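# Deliver hard drive, power supply and blanking panel

## Task

Finish three jobs in whatever order you like. First, take the hard drive off the cart and set it lying flat on the anti-static mat on the work bench, entirely within the mat's borders. Second, carry the spare power supply from the parts shelving over to the work bench; it is the slim steel box with a circular fan on one end and gold contacts on the opposite end. Third, put the blanking panel that sits on the work bench completely inside the empty bay of the parts shelving. No other item from the bench or the shelving may finish on the floor. The hard drive breaks from even a small drop or a sharp bump, and that counts as failure. The cart is able to roll. When finished, release everything and move the robot away. The robot must not topple or be left leaning, or the task fails.

## Robot and tools

Robot: a Hello Robot Stretch 4 with one arm. It has an omni-wheel base, a lift that rides up a mast, an arm that telescopes forward, a three-joint wrist (yaw, pitch, roll) and a two-finger gripper. It stands about 1.6 m tall, and its base rim lies within 0.23 m of the base origin. Cameras: head_camera (420x560), head_left_camera and head_right_camera (fisheye, 420x672), and wrist_camera (616x392).

Frames: the base frame sits on the floor below the base centre, with x pointing forward, y to the left and z up. hand_pose is a point between the open fingertips, expressed in the base frame. With all wrist joints at 0 its axes line up with the base axes. The printed value may not be exact. The odometry frame is where the base frame was when the scene began.

execute_actions: the argument actions is a list holding either one action or nothing. An empty list only reports state and images. cameras picks which images come back: a list of names, or "all"/null/omitted for every camera, or [] for none. An action can hold base, joints or both, and may add pace and contact_limits. Alternatively it can be {"end_of_arm": "enable_torque"} on its own. Motions inside one action start at the same moment.
- base holds exactly one key, and every value is an offset from where the base currently is. translate_m: metres straight ahead, positive forward, -2 to 2. strafe_m: metres sideways, positive to the left, -2 to 2. rotate_rad: radians turned in place, positive counter-clockwise seen from above, -3.2 to 3.2.
- joints is a single dict for the one arm. Each entry is an absolute target for that joint, keyed by name. lift_m 0 to 1.2 m. arm_m 0 to 0.55 m of extension. wrist_yaw_rad -1.134 to 4.276: 0 faces forward, positive turns left, 3.14 is folded back, and above 3.4 the arm may block it. wrist_pitch_rad -1.117 to 4.259: 0 is level, 1.57 points down. wrist_roll_rad -1.117 to 4.259: at 0 the fingers are level, positive turns clockwise when seen from behind. gripper_m -0.038 to 0.141 is the fingertip gap in metres; negative values press the fingers together. A target outside its range is clipped and the result reports it. Any unknown key or other illegal value rejects the whole call.
- pace: "slow", "default", "fast" or "max". Base top speeds are 0.1/0.3/0.4/0.6 m/s and turning is 1/2/3/4 rad/s. When the lift is above 0.2 m these are lowered further, falling to 0.3 m/s and 1 rad/s at 1.2 m.
- contact_limits: {"arm_m": value}, from 0 (gentlest) to 0.75 (firmest). The default is 0.5. It sets how much force the arm motion may use before stopping.
Any joint or base left out of an action may keep driving toward its earlier target. If a result reports a stop, the remaining calls in that same reply do not run. No single action runs longer than 15 s.

wait: seconds from 0 to 10. It sends no new command and returns the same state and images. zoom_image: camera plus region [x0, y0, x1, y1] in pixels of that camera's most recent full image, with (0,0) at the top-left. The region can be at most 504x504. finished_scene: scene is the number of the current scene. It cannot be undone, so call it only once the goal is met and will stay met.

Reading results: base_status and joint_status report how each motion ended. "done" means it reached its target; for the base this only means the wheels turned that far. "off_target" means it stopped short and may still be pushing. "contact_stop_at_<key>" means it met resistance, that part went slack, a slack lift can sink under load, and a slack base can drift. "limit_stop_at_own_body" means it was about to hit itself; move away from the body. This is more likely with the gripper tilted up and rolled. "limit_stop_at_tilt" means the lean is past 6 degrees and the lift, arm and wheels go slack. "torque_fault" means a wrist or gripper motor overloaded and went limp; send enable_torque. on_its_own lists things you did not command. Its "held at" is a target, not the actual position. lidar_m gives 12 distances in 30-degree sectors, counter-clockwise from straight ahead (4th left, 7th behind, 10th right). "-" means nothing was seen or something is closer than 0.25 m. It misses clear objects and thin legs. wrist_depth_mm is a 7x7 grid of depths in mm, 100 to 2000, listed from the top-left. base_odometry counts wheel turns, so slipping also counts as travel. If turned_by_wheels and turned_by_imu differ by more than about 0.1 rad, the base collided or slipped. base_tilt is given in degrees, with forward and right positive, and has a fixed bias of up to about 1.5. motor_effort is a percentage, positive toward higher joint values, and the peak is shown in brackets. Readings are noisy. A load in a level gripper pulls wrist_pitch_rad effort away from 0.

Gripping: command gripper_m smaller than the object's width. A lower value squeezes harder and pulls the item toward the wrist. Neither the reading nor "done" confirms a grasp; look for a clear change in gripper effort. If the fingertips jam on a surface, raise the lift. To unfold at the start, send lift_m 0.4 with wrist_yaw_rad 0.

Avoid: dropping or bumping the hard drive, letting items fall, pushing hard, driving or turning while holding over 1 kg with arm_m above 0.2, and any tipping. Loose objects may be nudged briefly by outside forces. The cart can roll when pushed. When done, open the gripper and back the robot away.

Each tool is called by a JSON object that holds its "op" and its "data".

## Session

{"op": "execute_actions", "data": {"actions": []}}

Scene clock: 0.00 s.
base_odometry: x=+0.000 y=+0.000 heading=+0.000 (m, m, rad; odometry frame)
turned_by_wheels: +0.000 (rad since the last result)
turned_by_imu: +0.000 (rad since the last result)
base_tilt: forward=-0.7 right=+0.8 (deg)
lidar_m: 1.01 1.70 1.65 2.18 1.54 1.45 1.18 2.06 2.30 1.90 1.09 1.01
base_status: not commanded
joint_positions: lift_m=+0.271 arm_m=-0.002 wrist_yaw_rad=+3.132 wrist_pitch_rad=-0.015 wrist_roll_rad=+0.016 gripper_m=+0.057
joint_status: not commanded
motor_effort: lift_m=+19 arm_m=+0 wrist_yaw_rad=+2 wrist_pitch_rad=-6 wrist_roll_rad=+0 gripper_m=-3 wheel_0=+0 wheel_1=+1 wheel_2=+0 (%)
hand_pose: x=-0.1185 y=+0.0901 z=+0.4541 quat_wxyz=(+0.005, +0.008, +0.008, +1.000) (m; base frame)
wrist_depth_mm: - 140 1808 1708 1537 1397 1255 / - 117 153 1756 1537 1366 1255 / - 125 163 1661 1537 1397 1281 / 141 141 290 1618 1537 1366 1255 / - - 1863 1618 1537 1397 1255 / 1397 1537 193 1464 196 1366 1255 / 976 976 1138 - 1118 1060 1138
pictures: head_camera, head_left_camera, head_right_camera, wrist_camera
Images, in order (width x height): head_camera 420x560, head_left_camera 420x672, head_right_camera 420x672, wrist_camera 616x392.

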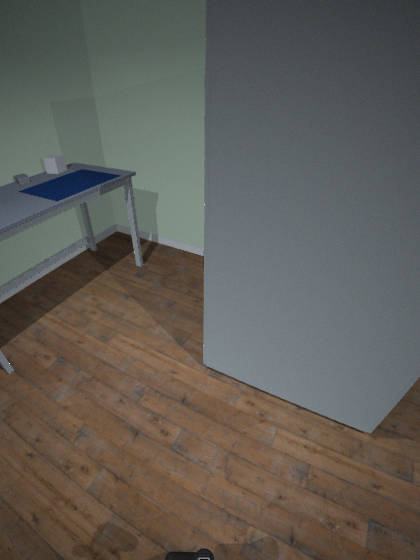

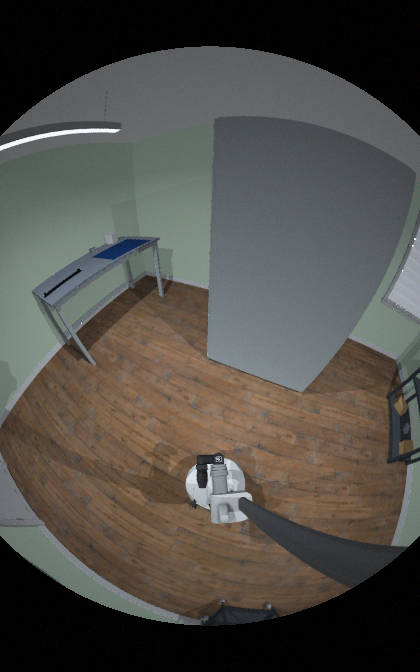

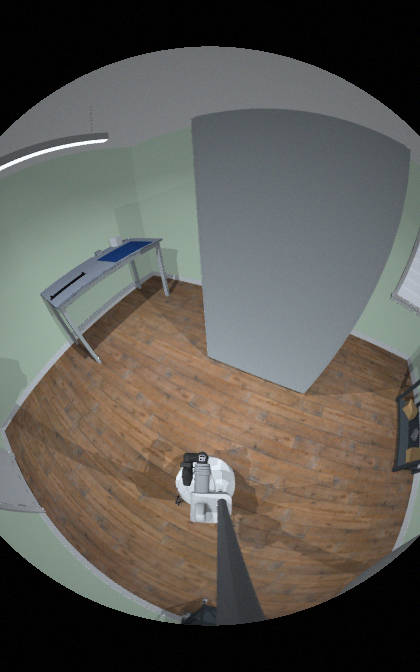

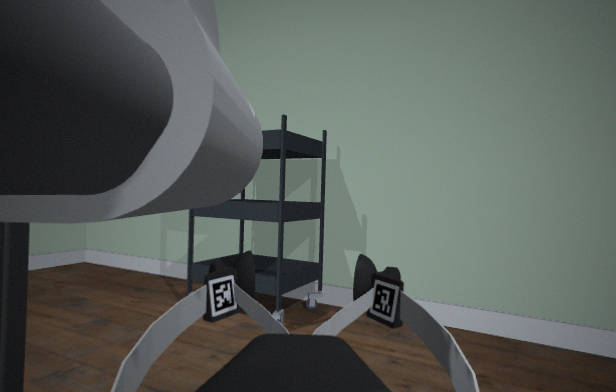

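{"op": "execute_actions", "data": {"actions": [{"base":{"rotate_rad":-1.5},"joints":{"lift_m":0.9,"wrist_yaw_rad":0}}]}}

{"op": "execute_actions", "data": {"actions": [{"base":{"rotate_rad":-1.55},"joints":{"wrist_pitch_rad":0.5}}]}}

Scene clock: 3.50 s.
base_odometry: x=+0.000 y=+0.000 heading=-1.500 (m, m, rad; odometry frame)
turned_by_wheels: -1.500 (rad since the last result)
turned_by_imu: -1.505 (rad since the last result)
base_tilt: forward=-0.7 right=+0.8 (deg)
lidar_m: 1.89 1.04 1.00 1.08 1.65 1.63 2.05 1.52 1.48 1.18 2.17 1.91
base_status: done
joint_positions: lift_m=+0.900 arm_m=-0.002 wrist_yaw_rad=+0.001 wrist_pitch_rad=-0.015 wrist_roll_rad=+0.016 gripper_m=+0.057
joint_status: all done
motor_effort: lift_m=+23(25) arm_m=+0(0) wrist_yaw_rad=+0(5) wrist_pitch_rad=-6(6) wrist_roll_rad=+1(2) gripper_m=-2(3) wheel_0=+1(5) wheel_1=+1(7) wheel_2=+0(4) (%)
hand_pose: x=+0.4577 y=-0.0873 z=+1.0823 quat_wxyz=(+1.000, +0.008, -0.008, +0.000) (m; base frame)
wrist_depth_mm: 1921 - - - 1921 1808 1661 / 1983 - - - - 1808 1661 / 1921 - - - 1921 1863 1661 / 1921 - - - - 1863 1661 / 1921 - - - 1921 1863 1708 / 1983 - 193 1921 196 1863 1708 / - - - - - 1808 1661
pictures: head_camera, head_left_camera, head_right_camera, wrist_camera
Images, in order (width x height): head_camera 420x560, head_left_camera 420x672, head_right_camera 420x672, wrist_camera 616x392.

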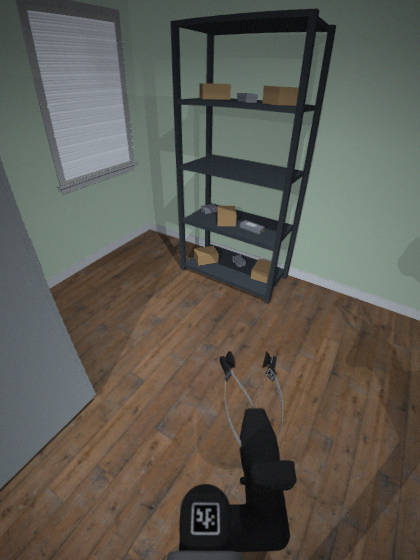

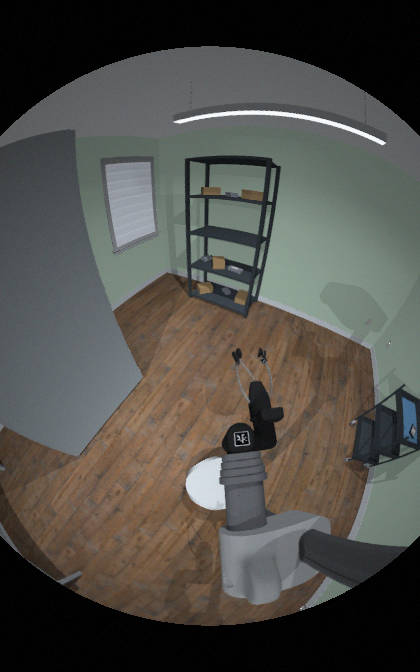

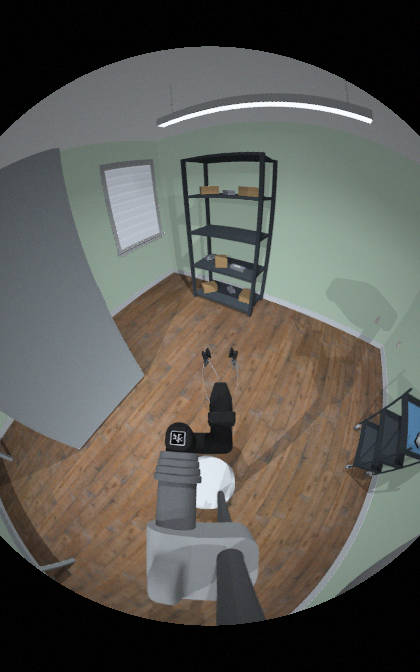

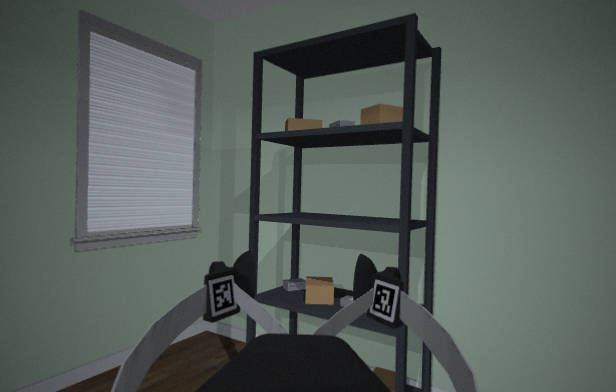

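Scene clock: 5.60 s.
base_odometry: x=+0.000 y=+0.000 heading=-3.050 (m, m, rad; odometry frame)
turned_by_wheels: -1.550 (rad since the last result)
turned_by_imu: -1.555 (rad since the last result)
base_tilt: forward=-0.6 right=+0.8 (deg)
lidar_m: 1.19 2.22 1.88 1.91 1.07 1.02 1.08 1.67 1.72 2.02 1.51 1.46
base_status: done
joint_positions: lift_m=+0.900 arm_m=-0.002 wrist_yaw_rad=+0.000 wrist_pitch_rad=+0.502 wrist_roll_rad=+0.016 gripper_m=+0.057
joint_status: all done
motor_effort: lift_m=+22(23) arm_m=+0(0) wrist_yaw_rad=+1(0) wrist_pitch_rad=-5(5) wrist_roll_rad=+3(3) gripper_m=-4(4) wheel_0=+0(3) wheel_1=-1(10) wheel_2=-1(7) (%)
hand_pose: x=+0.4221 y=-0.0874 z=+0.9392 quat_wxyz=(+0.969, +0.008, +0.248, -0.002) (m; base frame)
wrist_depth_mm: 1863 1863 1576 1336 1160 1060 946 / 1921 - 1661 1397 1255 1098 991 / - - 1863 1229 1308 1160 1025 / - - 1863 1366 1430 1229 1078 / 1661 1661 1618 1499 1499 1336 1138 / 1397 1397 193 1397 196 1366 1229 / 1182 1160 1229 - 1205 1205 1229
pictures: head_camera, head_left_camera, head_right_camera, wrist_camera
Images, in order (width x height): head_camera 420x560, head_left_camera 420x672, head_right_camera 420x672, wrist_camera 616x392.

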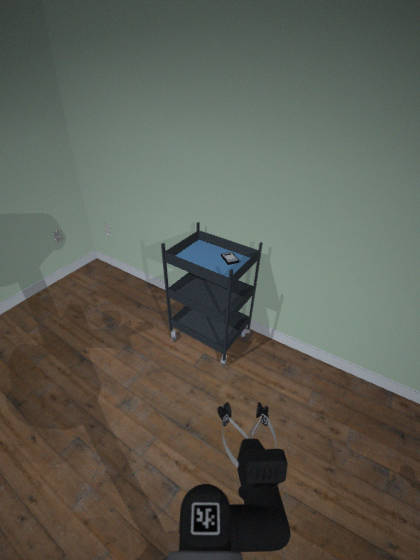

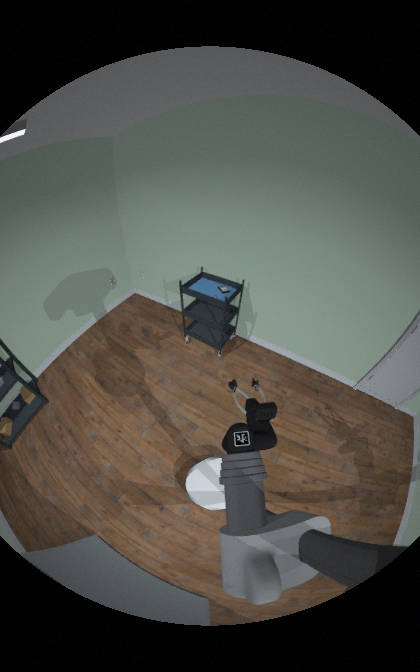

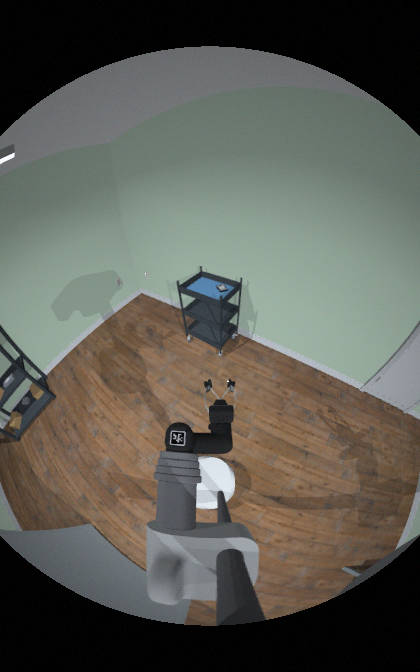

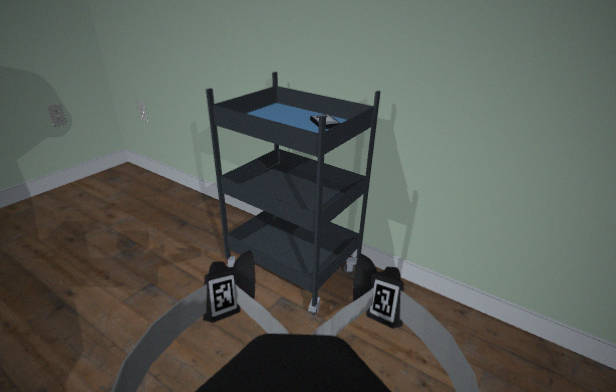

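{"op": "execute_actions", "data": {"actions": [{"base":{"translate_m":0.8},"joints":{"lift_m":1.08,"wrist_pitch_rad":1.57,"gripper_m":0.14}}], "cameras": []}}

{"op": "execute_actions", "data": {"actions": [{"joints":{"arm_m":0.35}}], "cameras": ["head_camera","wrist_camera"]}}

Scene clock: 9.90 s.
base_odometry: x=-0.797 y=-0.073 heading=-3.050 (m, m, rad; odometry frame)
turned_by_wheels: +0.000 (rad since the last result)
turned_by_imu: -0.004 (rad since the last result)
base_tilt: forward=-0.7 right=+0.8 (deg)
lidar_m: 0.41 0.58 1.87 1.83 2.07 1.69 1.78 2.31 2.72 1.10 0.80 0.38
base_status: done
joint_positions: lift_m=+1.080 arm_m=-0.002 wrist_yaw_rad=+0.000 wrist_pitch_rad=+1.570 wrist_roll_rad=+0.016 gripper_m=+0.140
joint_status: all done
motor_effort: lift_m=+22(24) arm_m=+0(0) wrist_yaw_rad=+2(1) wrist_pitch_rad=+0(2) wrist_roll_rad=+3(1) gripper_m=+0(5) wheel_0=+1(7) wheel_1=+1(7) wheel_2=+2(8) (%)
hand_pose: x=+0.1694 y=-0.0874 z=+0.9695 quat_wxyz=(+0.707, +0.006, +0.707, -0.006) (m; base frame)
wrist_depth_mm: 1182 1182 946 521 1042 946 788 / 1182 1160 1160 1008 1182 1160 946 / 1160 1182 1182 1160 1182 1160 1138 / 1182 1182 1182 1182 1160 1160 1182 / 1182 1160 976 976 1182 1160 1182 / 1182 1182 976 976 1182 1182 1182 / 1182 1182 1205 - 1182 1182 1182
pictures: none
No camera images: the call's "cameras" was empty. Leave "cameras" out to get every camera's image.

Scene clock: 12.07 s.
base_odometry: x=-0.797 y=-0.073 heading=-3.050 (m, m, rad; odometry frame)
turned_by_wheels: +0.000 (rad since the last result)
turned_by_imu: -0.001 (rad since the last result)
base_tilt: forward=-0.6 right=+0.8 (deg)
lidar_m: 0.40 0.61 1.87 1.82 2.08 1.67 1.78 2.32 2.72 1.11 0.82 0.38
base_status: not commanded
joint_positions: lift_m=+1.080 arm_m=+0.349 wrist_yaw_rad=+0.000 wrist_pitch_rad=+1.570 wrist_roll_rad=+0.016 gripper_m=+0.140
joint_status: all done
motor_effort: lift_m=+22(22) arm_m=+8(9) wrist_yaw_rad=+2(2) wrist_pitch_rad=+1(1) wrist_roll_rad=+1(2) gripper_m=-1(0) wheel_0=+1(1) wheel_1=+1(1) wheel_2=+2(2) (%)
hand_pose: x=+0.5198 y=-0.0874 z=+0.9695 quat_wxyz=(+0.707, +0.005, +0.707, -0.005) (m; base frame)
wrist_depth_mm: 1160 521 521 521 554 473 399 / 1160 521 521 521 521 554 477 / 1182 525 525 521 525 759 597 / 1182 1182 530 530 525 1138 778 / 1182 1182 1182 525 1160 1160 1118 / 1182 1182 1160 508 1182 1182 1182 / 1205 1205 1205 - 1205 1205 1160
pictures: head_camera, wrist_camera
Images, in order (width x height): head_camera 420x560, wrist_camera 616x392.

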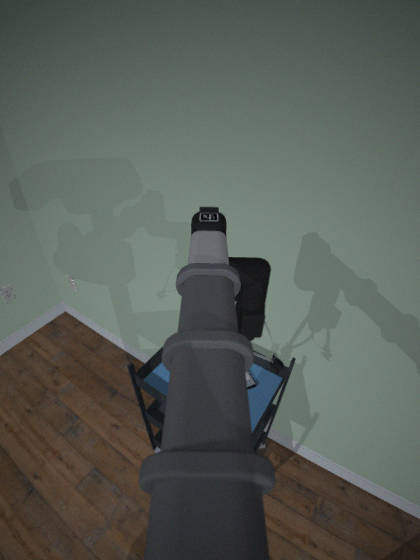

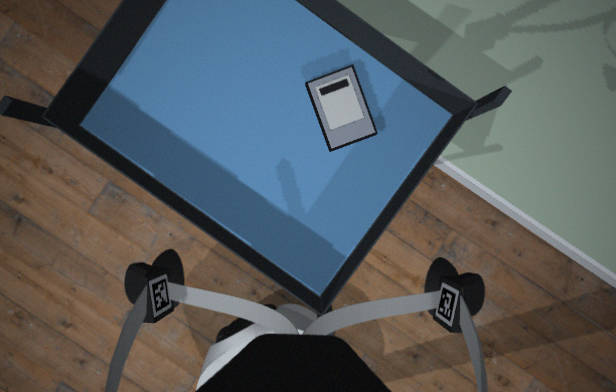

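{"op": "execute_actions", "data": {"actions": [{"base":{"strafe_m":-0.05},"joints":{"arm_m":0.52,"wrist_roll_rad":-0.34,"gripper_m":0.105}}], "cameras": []}}

{"op": "execute_actions", "data": {"actions": [{"joints":{"lift_m":0.86}}], "cameras": ["head_right_camera","wrist_camera"]}}

Scene clock: 13.80 s.
base_odometry: x=-0.801 y=-0.024 heading=-3.050 (m, m, rad; odometry frame)
turned_by_wheels: +0.000 (rad since the last result)
turned_by_imu: -0.001 (rad since the last result)
base_tilt: forward=-0.6 right=+0.8 (deg)
lidar_m: 0.38 0.58 1.91 1.88 2.18 1.72 1.83 2.24 2.61 1.04 0.79 0.54
base_status: done
joint_positions: lift_m=+1.080 arm_m=+0.519 wrist_yaw_rad=+0.000 wrist_pitch_rad=+1.570 wrist_roll_rad=-0.340 gripper_m=+0.105
joint_status: all done
motor_effort: lift_m=+22(22) arm_m=+8(7) wrist_yaw_rad=+2(2) wrist_pitch_rad=+0(1) wrist_roll_rad=+1(3) gripper_m=-2(1) wheel_0=-1(11) wheel_1=+1(9) wheel_2=+0(2) (%)
hand_pose: x=+0.6898 y=-0.0874 z=+0.9695 quat_wxyz=(+0.697, -0.120, +0.697, +0.119) (m; base frame)
wrist_depth_mm: 1182 1182 521 564 314 216 175 / 1182 525 525 634 392 251 196 / 525 530 525 525 521 298 223 / 1182 530 530 525 676 370 256 / 1205 530 530 530 525 488 306 / 1205 525 530 530 202 603 375 / 1205 976 535 - 1182 976 484
pictures: none
No camera images: the call's "cameras" was empty. Leave "cameras" out to get every camera's image.

Scene clock: 15.80 s.
base_odometry: x=-0.801 y=-0.024 heading=-3.050 (m, m, rad; odometry frame)
turned_by_wheels: +0.000 (rad since the last result)
turned_by_imu: -0.001 (rad since the last result)
base_tilt: forward=-0.6 right=+0.7 (deg)
lidar_m: 0.39 0.57 1.90 1.87 2.19 1.71 1.82 2.30 2.58 1.08 0.78 0.55
base_status: not commanded
joint_positions: lift_m=+0.860 arm_m=+0.519 wrist_yaw_rad=+0.000 wrist_pitch_rad=+1.570 wrist_roll_rad=-0.340 gripper_m=+0.105
joint_status: all done
motor_effort: lift_m=+14(22) arm_m=+8(8) wrist_yaw_rad=+2(2) wrist_pitch_rad=+1(1) wrist_roll_rad=+0(2) gripper_m=-2(2) wheel_0=-1(1) wheel_1=+1(0) wheel_2=+0(0) (%)
hand_pose: x=+0.6898 y=-0.0874 z=+0.7501 quat_wxyz=(+0.697, -0.120, +0.697, +0.119) (m; base frame)
wrist_depth_mm: 309 307 307 445 312 216 175 / 309 309 307 307 389 251 197 / 310 310 309 307 455 300 223 / 314 310 310 296 309 370 255 / 314 312 310 296 309 455 306 / 315 314 296 296 201 442 373 / 315 315 314 - 312 258 433
pictures: head_right_camera, wrist_camera
Images, in order (width x height): head_right_camera 420x672, wrist_camera 616x392.

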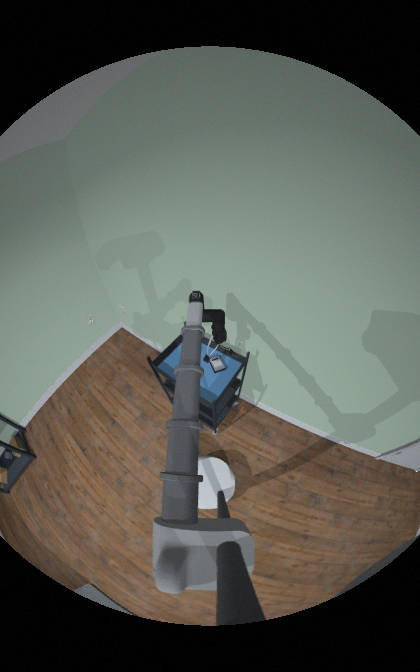

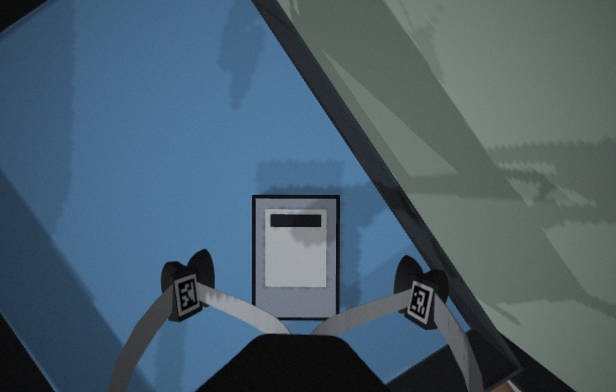

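{"op": "execute_actions", "data": {"actions": [{"base":{"strafe_m":0.007},"joints":{"lift_m":0.79,"gripper_m":0.095},"pace":"slow"}], "cameras": ["wrist_camera"]}}

{"op": "execute_actions", "data": {"actions": [{"joints":{"lift_m":0.775},"pace":"slow"}], "cameras": ["wrist_camera"]}}

Scene clock: 17.40 s.
base_odometry: x=-0.801 y=-0.030 heading=-3.050 (m, m, rad; odometry frame)
turned_by_wheels: +0.000 (rad since the last result)
turned_by_imu: +0.000 (rad since the last result)
base_tilt: forward=-0.6 right=+0.7 (deg)
lidar_m: 0.39 0.56 1.89 1.87 2.21 1.70 1.81 2.29 2.66 1.10 0.78 0.56
base_status: done
joint_positions: lift_m=+0.791 arm_m=+0.519 wrist_yaw_rad=+0.000 wrist_pitch_rad=+1.572 wrist_roll_rad=-0.340 gripper_m=+0.095
joint_status: all done
motor_effort: lift_m=+8(14) arm_m=+8(8) wrist_yaw_rad=+2(2) wrist_pitch_rad=-5(5) wrist_roll_rad=+2(3) gripper_m=-2(2) wheel_0=-1(6) wheel_1=+2(4) wheel_2=+0(3) (%)
hand_pose: x=+0.6892 y=-0.0874 z=+0.6807 quat_wxyz=(+0.697, -0.119, +0.697, +0.120) (m; base frame)
wrist_depth_mm: 244 243 242 241 317 220 178 / 244 244 244 242 351 254 201 / 245 245 245 243 244 304 227 / 246 246 245 244 244 355 260 / 247 247 246 229 244 246 310 / 247 248 230 230 200 234 373 / 249 249 248 - 246 245 382
pictures: wrist_camera
Images, in order (width x height): wrist_camera 616x392.

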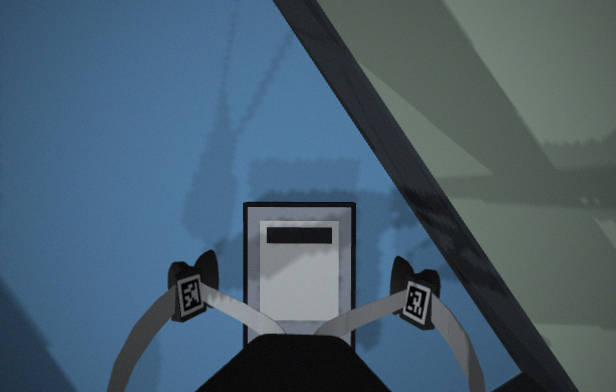

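Scene clock: 18.10 s.
base_odometry: x=-0.801 y=-0.030 heading=-3.050 (m, m, rad; odometry frame)
turned_by_wheels: +0.000 (rad since the last result)
turned_by_imu: +0.000 (rad since the last result)
base_tilt: forward=-0.6 right=+0.8 (deg)
lidar_m: 0.38 0.56 1.91 1.86 2.19 1.71 1.81 2.28 2.62 1.05 0.78 0.54
base_status: not commanded
joint_positions: lift_m=+0.789 arm_m=+0.519 wrist_yaw_rad=-0.001 wrist_pitch_rad=+1.573 wrist_roll_rad=-0.340 gripper_m=+0.095
joint_status: lift_m contact_stop (moved -0.002 of -0.016)
on_its_own: lift_m is slack since a contact_stop (your +0.775 is given up)
motor_effort: lift_m=+13(12) arm_m=+8(8) wrist_yaw_rad=+4(4) wrist_pitch_rad=-8(15) wrist_roll_rad=+2(0) gripper_m=-2(3) wheel_0=-1(2) wheel_1=+2(2) wheel_2=+0(0) (%)
hand_pose: x=+0.6888 y=-0.0874 z=+0.6787 quat_wxyz=(+0.696, -0.119, +0.698, +0.119) (m; base frame)
wrist_depth_mm: 243 242 242 242 317 220 178 / 243 242 242 242 349 255 200 / 245 244 243 243 243 303 227 / 246 245 244 243 244 357 259 / 246 246 245 229 244 246 309 / 247 247 230 229 200 233 373 / 249 247 247 - 245 245 379
pictures: wrist_camera
Images, in order (width x height): wrist_camera 616x392.

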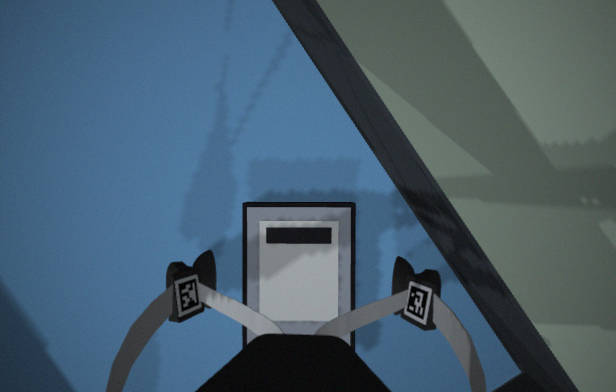

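{"op": "execute_actions", "data": {"actions": [{"joints":{"lift_m":0.801},"pace":"slow"}], "cameras": []}}

{"op": "execute_actions", "data": {"actions": [{"joints":{"gripper_m":0.035},"pace":"slow"}], "cameras": ["wrist_camera"]}}

Scene clock: 18.93 s.
base_odometry: x=-0.801 y=-0.030 heading=-3.050 (m, m, rad; odometry frame)
turned_by_wheels: +0.000 (rad since the last result)
turned_by_imu: +0.000 (rad since the last result)
base_tilt: forward=-0.6 right=+0.8 (deg)
lidar_m: 0.41 0.57 1.90 1.84 2.22 1.71 1.82 2.31 2.63 1.06 0.81 0.56
base_status: not commanded
joint_positions: lift_m=+0.801 arm_m=+0.519 wrist_yaw_rad=-0.001 wrist_pitch_rad=+1.570 wrist_roll_rad=-0.340 gripper_m=+0.095
joint_status: all done
motor_effort: lift_m=+23(23) arm_m=+8(8) wrist_yaw_rad=+4(4) wrist_pitch_rad=-1(7) wrist_roll_rad=+0(2) gripper_m=-2(2) wheel_0=-1(1) wheel_1=+2(2) wheel_2=+0(0) (%)
hand_pose: x=+0.6896 y=-0.0874 z=+0.6904 quat_wxyz=(+0.697, -0.119, +0.697, +0.119) (m; base frame)
wrist_depth_mm: 249 249 248 247 322 223 180 / 250 250 249 248 362 258 202 / 252 250 250 249 248 307 229 / 252 252 251 250 249 364 263 / 253 252 252 236 249 351 315 / 254 254 216 236 199 249 375 / 255 254 253 - 251 251 387
pictures: none
No camera images: the call's "cameras" was empty. Leave "cameras" out to get every camera's image.

Scene clock: 21.43 s.
base_odometry: x=-0.801 y=-0.030 heading=-3.050 (m, m, rad; odometry frame)
turned_by_wheels: +0.000 (rad since the last result)
turned_by_imu: -0.001 (rad since the last result)
base_tilt: forward=-0.6 right=+0.8 (deg)
lidar_m: 0.39 0.58 1.89 1.87 2.20 1.71 1.80 2.31 2.64 1.06 0.78 0.55
base_status: not commanded
joint_positions: lift_m=+0.801 arm_m=+0.519 wrist_yaw_rad=-0.001 wrist_pitch_rad=+1.570 wrist_roll_rad=-0.340 gripper_m=+0.035
joint_status: all done
motor_effort: lift_m=+23(23) arm_m=+8(8) wrist_yaw_rad=+4(3) wrist_pitch_rad=+0(1) wrist_roll_rad=+2(0) gripper_m=-19(19) wheel_0=-1(1) wheel_1=+1(1) wheel_2=+0(0) (%)
hand_pose: x=+0.6896 y=-0.0874 z=+0.6904 quat_wxyz=(+0.697, -0.119, +0.697, +0.119) (m; base frame)
wrist_depth_mm: 249 248 248 247 324 223 180 / 250 249 248 247 357 259 203 / 251 250 249 248 248 309 229 / 252 251 250 250 249 362 264 / 253 252 251 232 250 252 317 / 254 253 198 233 191 249 375 / 255 253 253 - 251 249 389
pictures: wrist_camera
Images, in order (width x height): wrist_camera 616x392.

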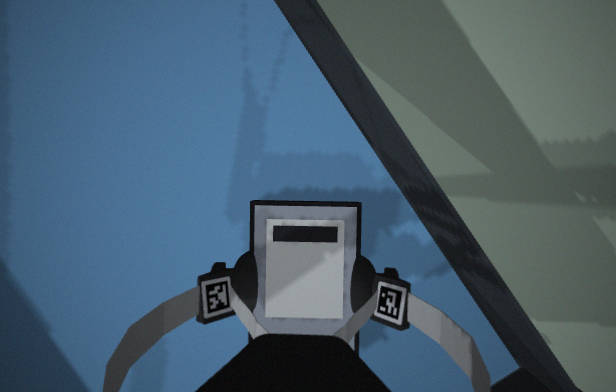

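{"op": "execute_actions", "data": {"actions": [{"joints":{"lift_m":0.812},"pace":"slow"}], "cameras": ["wrist_camera","head_right_camera"]}}

{"op": "zoom_image", "data": {"camera": "head_right_camera", "region": [180, 320, 260, 400]}}

Scene clock: 22.27 s.
base_odometry: x=-0.801 y=-0.030 heading=-3.050 (m, m, rad; odometry frame)
turned_by_wheels: +0.000 (rad since the last result)
turned_by_imu: +0.000 (rad since the last result)
base_tilt: forward=-0.7 right=+0.8 (deg)
lidar_m: 0.38 0.56 1.90 1.88 2.20 1.70 1.81 2.31 2.62 1.09 0.78 0.54
base_status: not commanded
joint_positions: lift_m=+0.812 arm_m=+0.519 wrist_yaw_rad=-0.001 wrist_pitch_rad=+1.570 wrist_roll_rad=-0.340 gripper_m=+0.035
joint_status: all done
motor_effort: lift_m=+24(26) arm_m=+8(8) wrist_yaw_rad=+3(4) wrist_pitch_rad=+0(0) wrist_roll_rad=+1(2) gripper_m=-22(20) wheel_0=-1(0) wheel_1=+1(1) wheel_2=+0(0) (%)
hand_pose: x=+0.6896 y=-0.0874 z=+0.7013 quat_wxyz=(+0.697, -0.119, +0.697, +0.119) (m; base frame)
wrist_depth_mm: 259 259 257 257 324 223 181 / 260 260 259 258 375 259 203 / 262 262 259 259 258 309 230 / 263 262 262 259 258 370 264 / 264 264 262 232 259 379 317 / 265 264 197 234 191 259 384 / 266 266 264 - 262 251 410
pictures: head_right_camera, wrist_camera
Images, in order (width x height): head_right_camera 420x672, wrist_camera 616x392.

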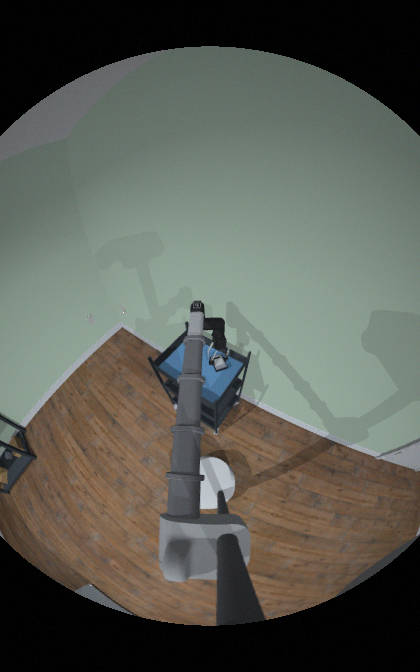

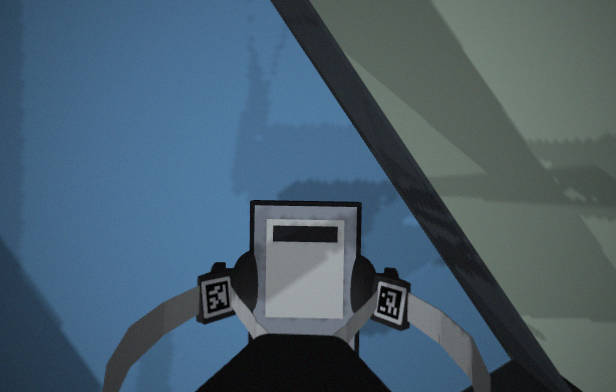

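Region (180, 320, 260, 400) of head_right_camera's 420x672 image, scaled by 6.300, with more detail than that image has.

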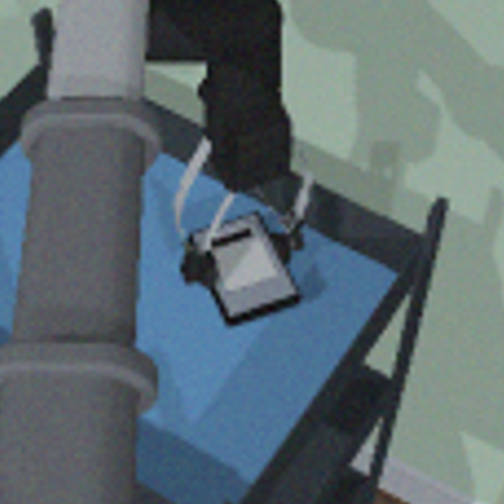

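{"op": "execute_actions", "data": {"actions": [{"joints":{"lift_m":1.05},"pace":"slow"}], "cameras": ["wrist_camera"]}}

{"op": "execute_actions", "data": {"actions": [{"joints":{"arm_m":0.05,"wrist_roll_rad":0},"pace":"slow"}], "cameras": ["wrist_camera"]}}

{"op": "execute_actions", "data": {"actions": [{"base":{"rotate_rad":-2.2},"pace":"slow"}], "cameras": ["wrist_camera","head_right_camera","head_left_camera"]}}

Scene clock: 25.10 s.
base_odometry: x=-0.801 y=-0.030 heading=-3.050 (m, m, rad; odometry frame)
turned_by_wheels: +0.000 (rad since the last result)
turned_by_imu: -0.001 (rad since the last result)
base_tilt: forward=-0.6 right=+0.7 (deg)
lidar_m: 0.40 0.58 1.91 1.88 2.18 1.70 1.81 2.27 2.62 1.06 0.80 0.56
base_status: not commanded
joint_positions: lift_m=+1.050 arm_m=+0.519 wrist_yaw_rad=-0.001 wrist_pitch_rad=+1.570 wrist_roll_rad=-0.340 gripper_m=+0.035
joint_status: all done
motor_effort: lift_m=+25(24) arm_m=+8(8) wrist_yaw_rad=+3(4) wrist_pitch_rad=+0(0) wrist_roll_rad=+1(4) gripper_m=-21(21) wheel_0=-1(1) wheel_1=+1(1) wheel_2=+0(0) (%)
hand_pose: x=+0.6897 y=-0.0874 z=+0.9393 quat_wxyz=(+0.697, -0.119, +0.697, +0.119) (m; base frame)
wrist_depth_mm: 1138 1138 492 569 324 224 180 / 1138 492 496 597 402 259 202 / 488 496 496 496 539 307 229 / 500 500 496 492 640 382 264 / 1160 500 500 233 496 504 317 / 1160 488 198 234 191 621 382 / 1182 484 504 - 1160 854 504
pictures: wrist_camera
Images, in order (width x height): wrist_camera 616x392.

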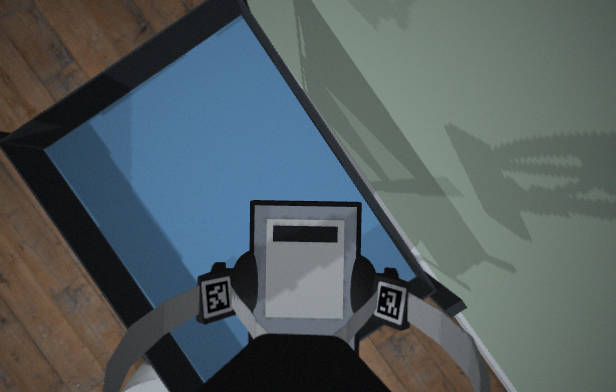

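Scene clock: 31.07 s.
base_odometry: x=-0.801 y=-0.030 heading=-3.050 (m, m, rad; odometry frame)
turned_by_wheels: +0.000 (rad since the last result)
turned_by_imu: -0.002 (rad since the last result)
base_tilt: forward=-0.6 right=+0.7 (deg)
lidar_m: 0.40 0.56 1.90 1.86 2.20 1.70 1.80 2.31 2.62 1.04 0.80 0.53
base_status: not commanded
joint_positions: lift_m=+1.050 arm_m=+0.051 wrist_yaw_rad=+0.000 wrist_pitch_rad=+1.570 wrist_roll_rad=+0.000 gripper_m=+0.035
joint_status: all done
motor_effort: lift_m=+24(24) arm_m=-8(8) wrist_yaw_rad=+3(3) wrist_pitch_rad=+0(1) wrist_roll_rad=+2(5) gripper_m=-20(21) wheel_0=-1(1) wheel_1=+2(2) wheel_2=+0(0) (%)
hand_pose: x=+0.2225 y=-0.0874 z=+0.9393 quat_wxyz=(+0.707, +0.000, +0.707, +0.000) (m; base frame)
wrist_depth_mm: 1160 1160 496 488 991 842 691 / 1160 1138 1138 750 1138 1042 820 / 1138 1138 1138 1138 1138 1160 1025 / 1160 1138 1138 1160 1138 1138 1138 / 1160 1182 946 232 1160 1138 1138 / 1160 1160 197 234 191 1160 1160 / 1182 1160 1160 - 1160 1160 1138
pictures: wrist_camera
Images, in order (width x height): wrist_camera 616x392.

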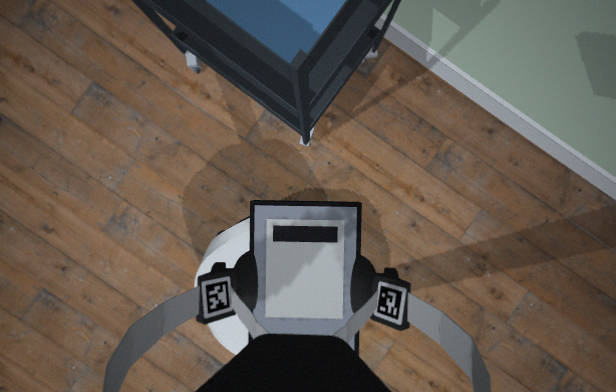

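Scene clock: 34.53 s.
base_odometry: x=-0.801 y=-0.031 heading=+1.034 (m, m, rad; odometry frame)
turned_by_wheels: -2.200 (rad since the last result)
turned_by_imu: -2.207 (rad since the last result)
base_tilt: forward=-0.7 right=+0.8 (deg)
lidar_m: 2.77 1.20 0.83 0.72 0.38 0.52 1.91 1.88 1.93 1.71 1.77 2.28
base_status: done
joint_positions: lift_m=+1.050 arm_m=+0.051 wrist_yaw_rad=+0.000 wrist_pitch_rad=+1.570 wrist_roll_rad=+0.000 gripper_m=+0.035
joint_status: not commanded
motor_effort: lift_m=+24(24) arm_m=-8(8) wrist_yaw_rad=+3(3) wrist_pitch_rad=+0(0) wrist_roll_rad=+2(3) gripper_m=-19(21) wheel_0=+1(2) wheel_1=+1(6) wheel_2=+1(6) (%)
hand_pose: x=+0.2225 y=-0.0874 z=+0.9393 quat_wxyz=(+0.707, +0.000, +0.707, +0.000) (m; base frame)
wrist_depth_mm: 1138 1138 1160 1160 1118 1138 1138 / 1138 1138 1138 1138 1138 1118 1118 / 1138 1138 1160 1160 1138 1138 1118 / 1160 1138 1138 1160 1138 1160 1138 / 1160 1160 946 232 1138 1138 1160 / 1160 1160 197 234 191 1138 1160 / 1025 1042 1182 - 1160 1160 1160
pictures: head_left_camera, head_right_camera, wrist_camera
Images, in order (width x height): head_left_camera 420x672, head_right_camera 420x672, wrist_camera 616x392.

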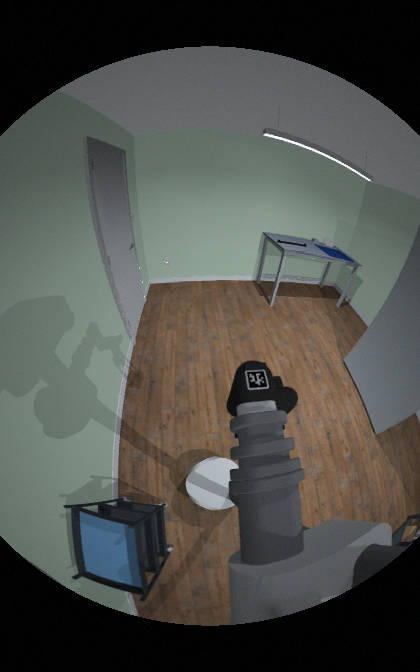

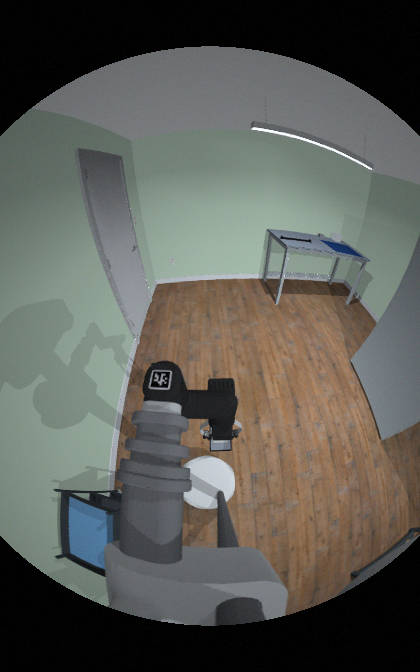

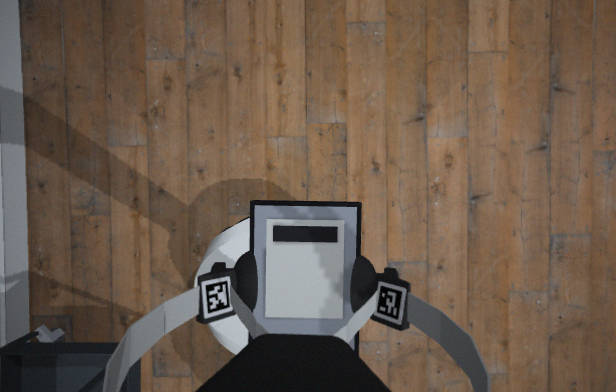

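Well aligned.

{"op": "execute_actions", "data": {"actions": [{"base":{"translate_m":1.65},"joints":{"lift_m":1.15}}], "cameras": ["head_right_camera"]}}

{"op": "execute_actions", "data": {"actions": [{"base":{"strafe_m":-1.3}}], "cameras": ["wrist_camera","head_right_camera","head_left_camera"]}}

Scene clock: 41.60 s.
base_odometry: x=+0.043 y=+1.387 heading=+1.034 (m, m, rad; odometry frame)
turned_by_wheels: +0.000 (rad since the last result)
turned_by_imu: -0.008 (rad since the last result)
base_tilt: forward=-0.6 right=+0.7 (deg)
lidar_m: 1.14 1.18 0.90 0.83 0.85 1.19 1.86 3.27 1.78 2.01 0.98 1.21
base_status: done
joint_positions: lift_m=+1.150 arm_m=+0.051 wrist_yaw_rad=+0.000 wrist_pitch_rad=+1.570 wrist_roll_rad=+0.000 gripper_m=+0.035
joint_status: all done
motor_effort: lift_m=+24(27) arm_m=-7(8) wrist_yaw_rad=+3(3) wrist_pitch_rad=+1(1) wrist_roll_rad=+3(5) gripper_m=-22(20) wheel_0=+1(6) wheel_1=+2(4) wheel_2=+1(8) (%)
hand_pose: x=+0.2225 y=-0.0874 z=+1.0394 quat_wxyz=(+0.707, +0.000, +0.707, +0.000) (m; base frame)
wrist_depth_mm: 1255 1205 1255 1255 1205 1229 1229 / 1255 1229 1229 1255 1255 1255 1229 / 1255 1255 1255 1255 1229 1229 1229 / 1281 1281 1255 1255 1255 1229 1229 / 1255 1255 1042 233 1255 1255 1255 / 1255 1255 197 233 191 1255 1229 / 1255 1255 1255 - 1255 1255 1255
pictures: head_right_camera
Images, in order (width x height): head_right_camera 420x672.

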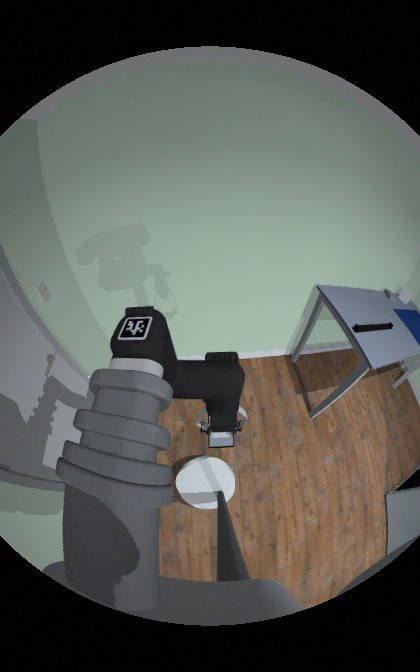

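Scene clock: 47.27 s.
base_odometry: x=+1.160 y=+0.723 heading=+1.034 (m, m, rad; odometry frame)
turned_by_wheels: +0.000 (rad since the last result)
turned_by_imu: -0.007 (rad since the last result)
base_tilt: forward=-0.7 right=+0.8 (deg)
lidar_m: 0.43 0.44 1.68 2.13 2.22 2.42 3.16 0.70 0.79 1.54 0.72 0.47
base_status: done
joint_positions: lift_m=+1.150 arm_m=+0.051 wrist_yaw_rad=+0.000 wrist_pitch_rad=+1.570 wrist_roll_rad=+0.000 gripper_m=+0.035
joint_status: not commanded
motor_effort: lift_m=+24(23) arm_m=-8(8) wrist_yaw_rad=+3(3) wrist_pitch_rad=+1(1) wrist_roll_rad=+4(4) gripper_m=-20(20) wheel_0=+0(9) wheel_1=+0(10) wheel_2=+0(6) (%)
hand_pose: x=+0.2225 y=-0.0874 z=+1.0394 quat_wxyz=(+0.707, +0.000, +0.707, +0.000) (m; base frame)
wrist_depth_mm: 597 1229 1229 1229 1255 1229 1229 / 1255 1060 1255 1229 1229 1229 1229 / 1229 1255 1229 1229 1255 1229 1255 / 1255 1255 1255 1229 1229 1229 1229 / 1255 1255 1042 233 1255 1255 1229 / 1255 1255 197 234 191 1255 1255 / 1255 1281 1281 - 1255 1255 1255
pictures: head_left_camera, head_right_camera, wrist_camera
Images, in order (width x height): head_left_camera 420x672, head_right_camera 420x672, wrist_camera 616x392.

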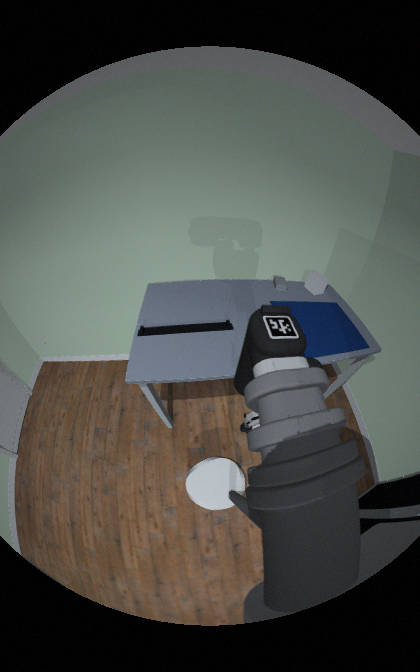

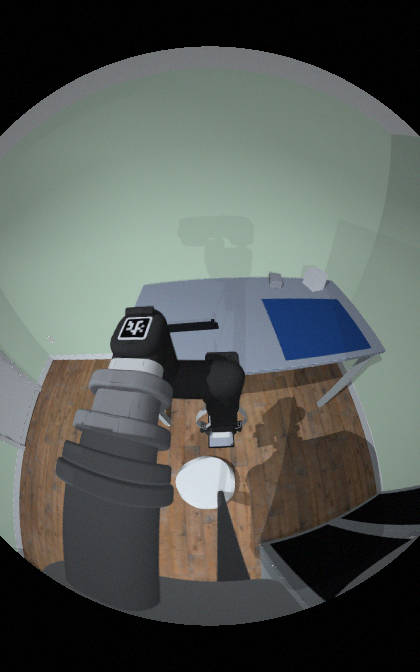

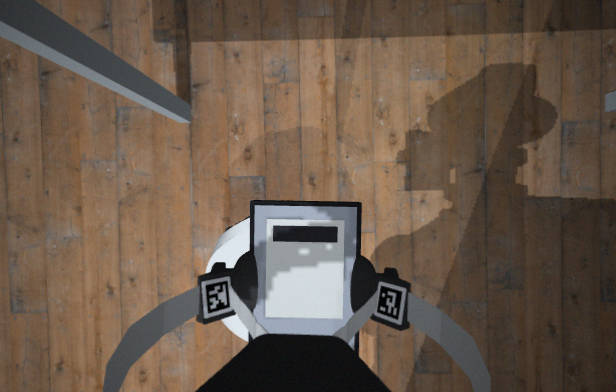

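{"op": "execute_actions", "data": {"actions": [{"base":{"strafe_m":-0.5},"joints":{"lift_m":1.2,"arm_m":0.15}}], "cameras": ["wrist_camera","head_right_camera"]}}

Scene clock: 50.33 s.
base_odometry: x=+1.590 y=+0.467 heading=+1.034 (m, m, rad; odometry frame)
turned_by_wheels: +0.000 (rad since the last result)
turned_by_imu: -0.003 (rad since the last result)
base_tilt: forward=-0.7 right=+0.8 (deg)
lidar_m: 0.48 0.50 0.63 2.64 2.73 3.03 0.52 0.55 0.72 1.03 0.75 0.51
base_status: done
joint_positions: lift_m=+1.200 arm_m=+0.149 wrist_yaw_rad=+0.000 wrist_pitch_rad=+1.570 wrist_roll_rad=+0.000 gripper_m=+0.035
joint_status: all done
motor_effort: lift_m=+24(26) arm_m=+8(9) wrist_yaw_rad=+2(3) wrist_pitch_rad=+1(0) wrist_roll_rad=+5(1) gripper_m=-20(20) wheel_0=-2(10) wheel_1=-1(8) wheel_2=+0(4) (%)
hand_pose: x=+0.3198 y=-0.0874 z=+1.0893 quat_wxyz=(+0.707, +0.000, +0.707, +0.000) (m; base frame)
wrist_depth_mm: 397 394 392 394 392 392 392 / 1308 1281 1281 1281 1281 1281 707 / 1308 1281 1281 1281 1281 1308 1255 / 1308 1308 1281 1281 1281 1281 1308 / 1308 1308 1281 233 1308 1308 1308 / 1308 1308 197 234 191 1281 1308 / 1308 1308 1308 - 1308 1308 1281
pictures: head_right_camera, wrist_camera
Images, in order (width x height): head_right_camera 420x672, wrist_camera 616x392.

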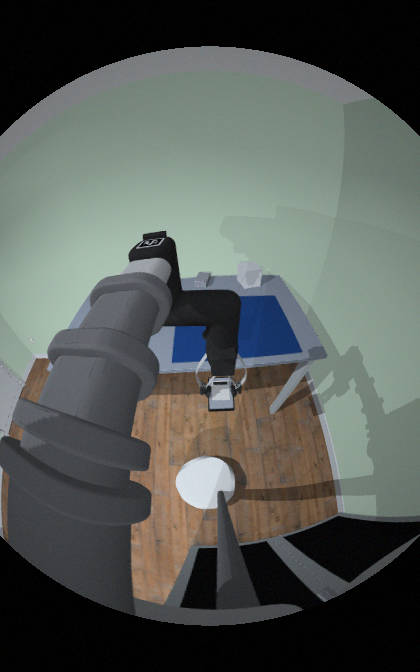

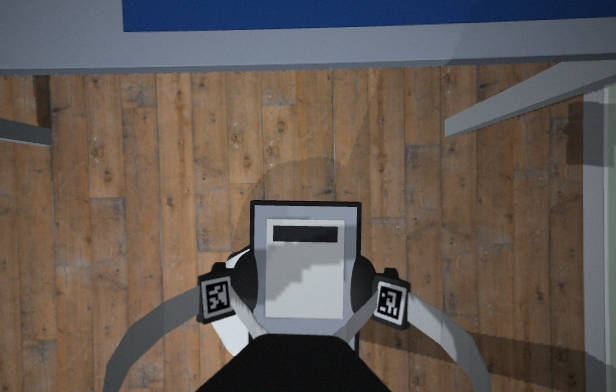

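{"op": "execute_actions", "data": {"actions": [{"joints":{"lift_m":1.1,"arm_m":0.53}}], "cameras": ["wrist_camera"]}}

Scene clock: 52.60 s.
base_odometry: x=+1.590 y=+0.467 heading=+1.034 (m, m, rad; odometry frame)
turned_by_wheels: +0.000 (rad since the last result)
turned_by_imu: -0.001 (rad since the last result)
base_tilt: forward=-0.6 right=+0.7 (deg)
lidar_m: 0.46 0.47 0.65 2.63 2.73 3.00 0.53 0.55 0.76 1.04 0.75 0.52
base_status: not commanded
joint_positions: lift_m=+1.100 arm_m=+0.529 wrist_yaw_rad=+0.000 wrist_pitch_rad=+1.570 wrist_roll_rad=+0.000 gripper_m=+0.035
joint_status: all done
motor_effort: lift_m=+16(22) arm_m=+8(8) wrist_yaw_rad=+2(3) wrist_pitch_rad=+2(2) wrist_roll_rad=+4(5) gripper_m=-20(20) wheel_0=-2(2) wheel_1=+0(1) wheel_2=+0(0) (%)
hand_pose: x=+0.6999 y=-0.0874 z=+0.9900 quat_wxyz=(+0.707, +0.000, +0.707, +0.000) (m; base frame)
wrist_depth_mm: 294 294 293 294 293 291 291 / 296 296 294 294 293 294 293 / 297 297 297 296 294 296 294 / 300 297 297 296 297 296 296 / 300 300 298 232 297 297 296 / 301 301 197 234 191 297 297 / 303 301 301 - 300 300 298
pictures: wrist_camera
Images, in order (width x height): wrist_camera 616x392.

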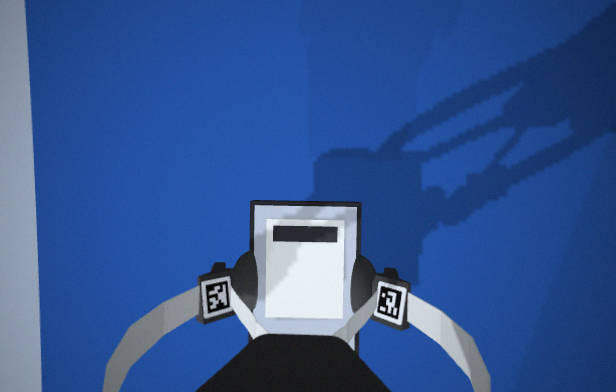

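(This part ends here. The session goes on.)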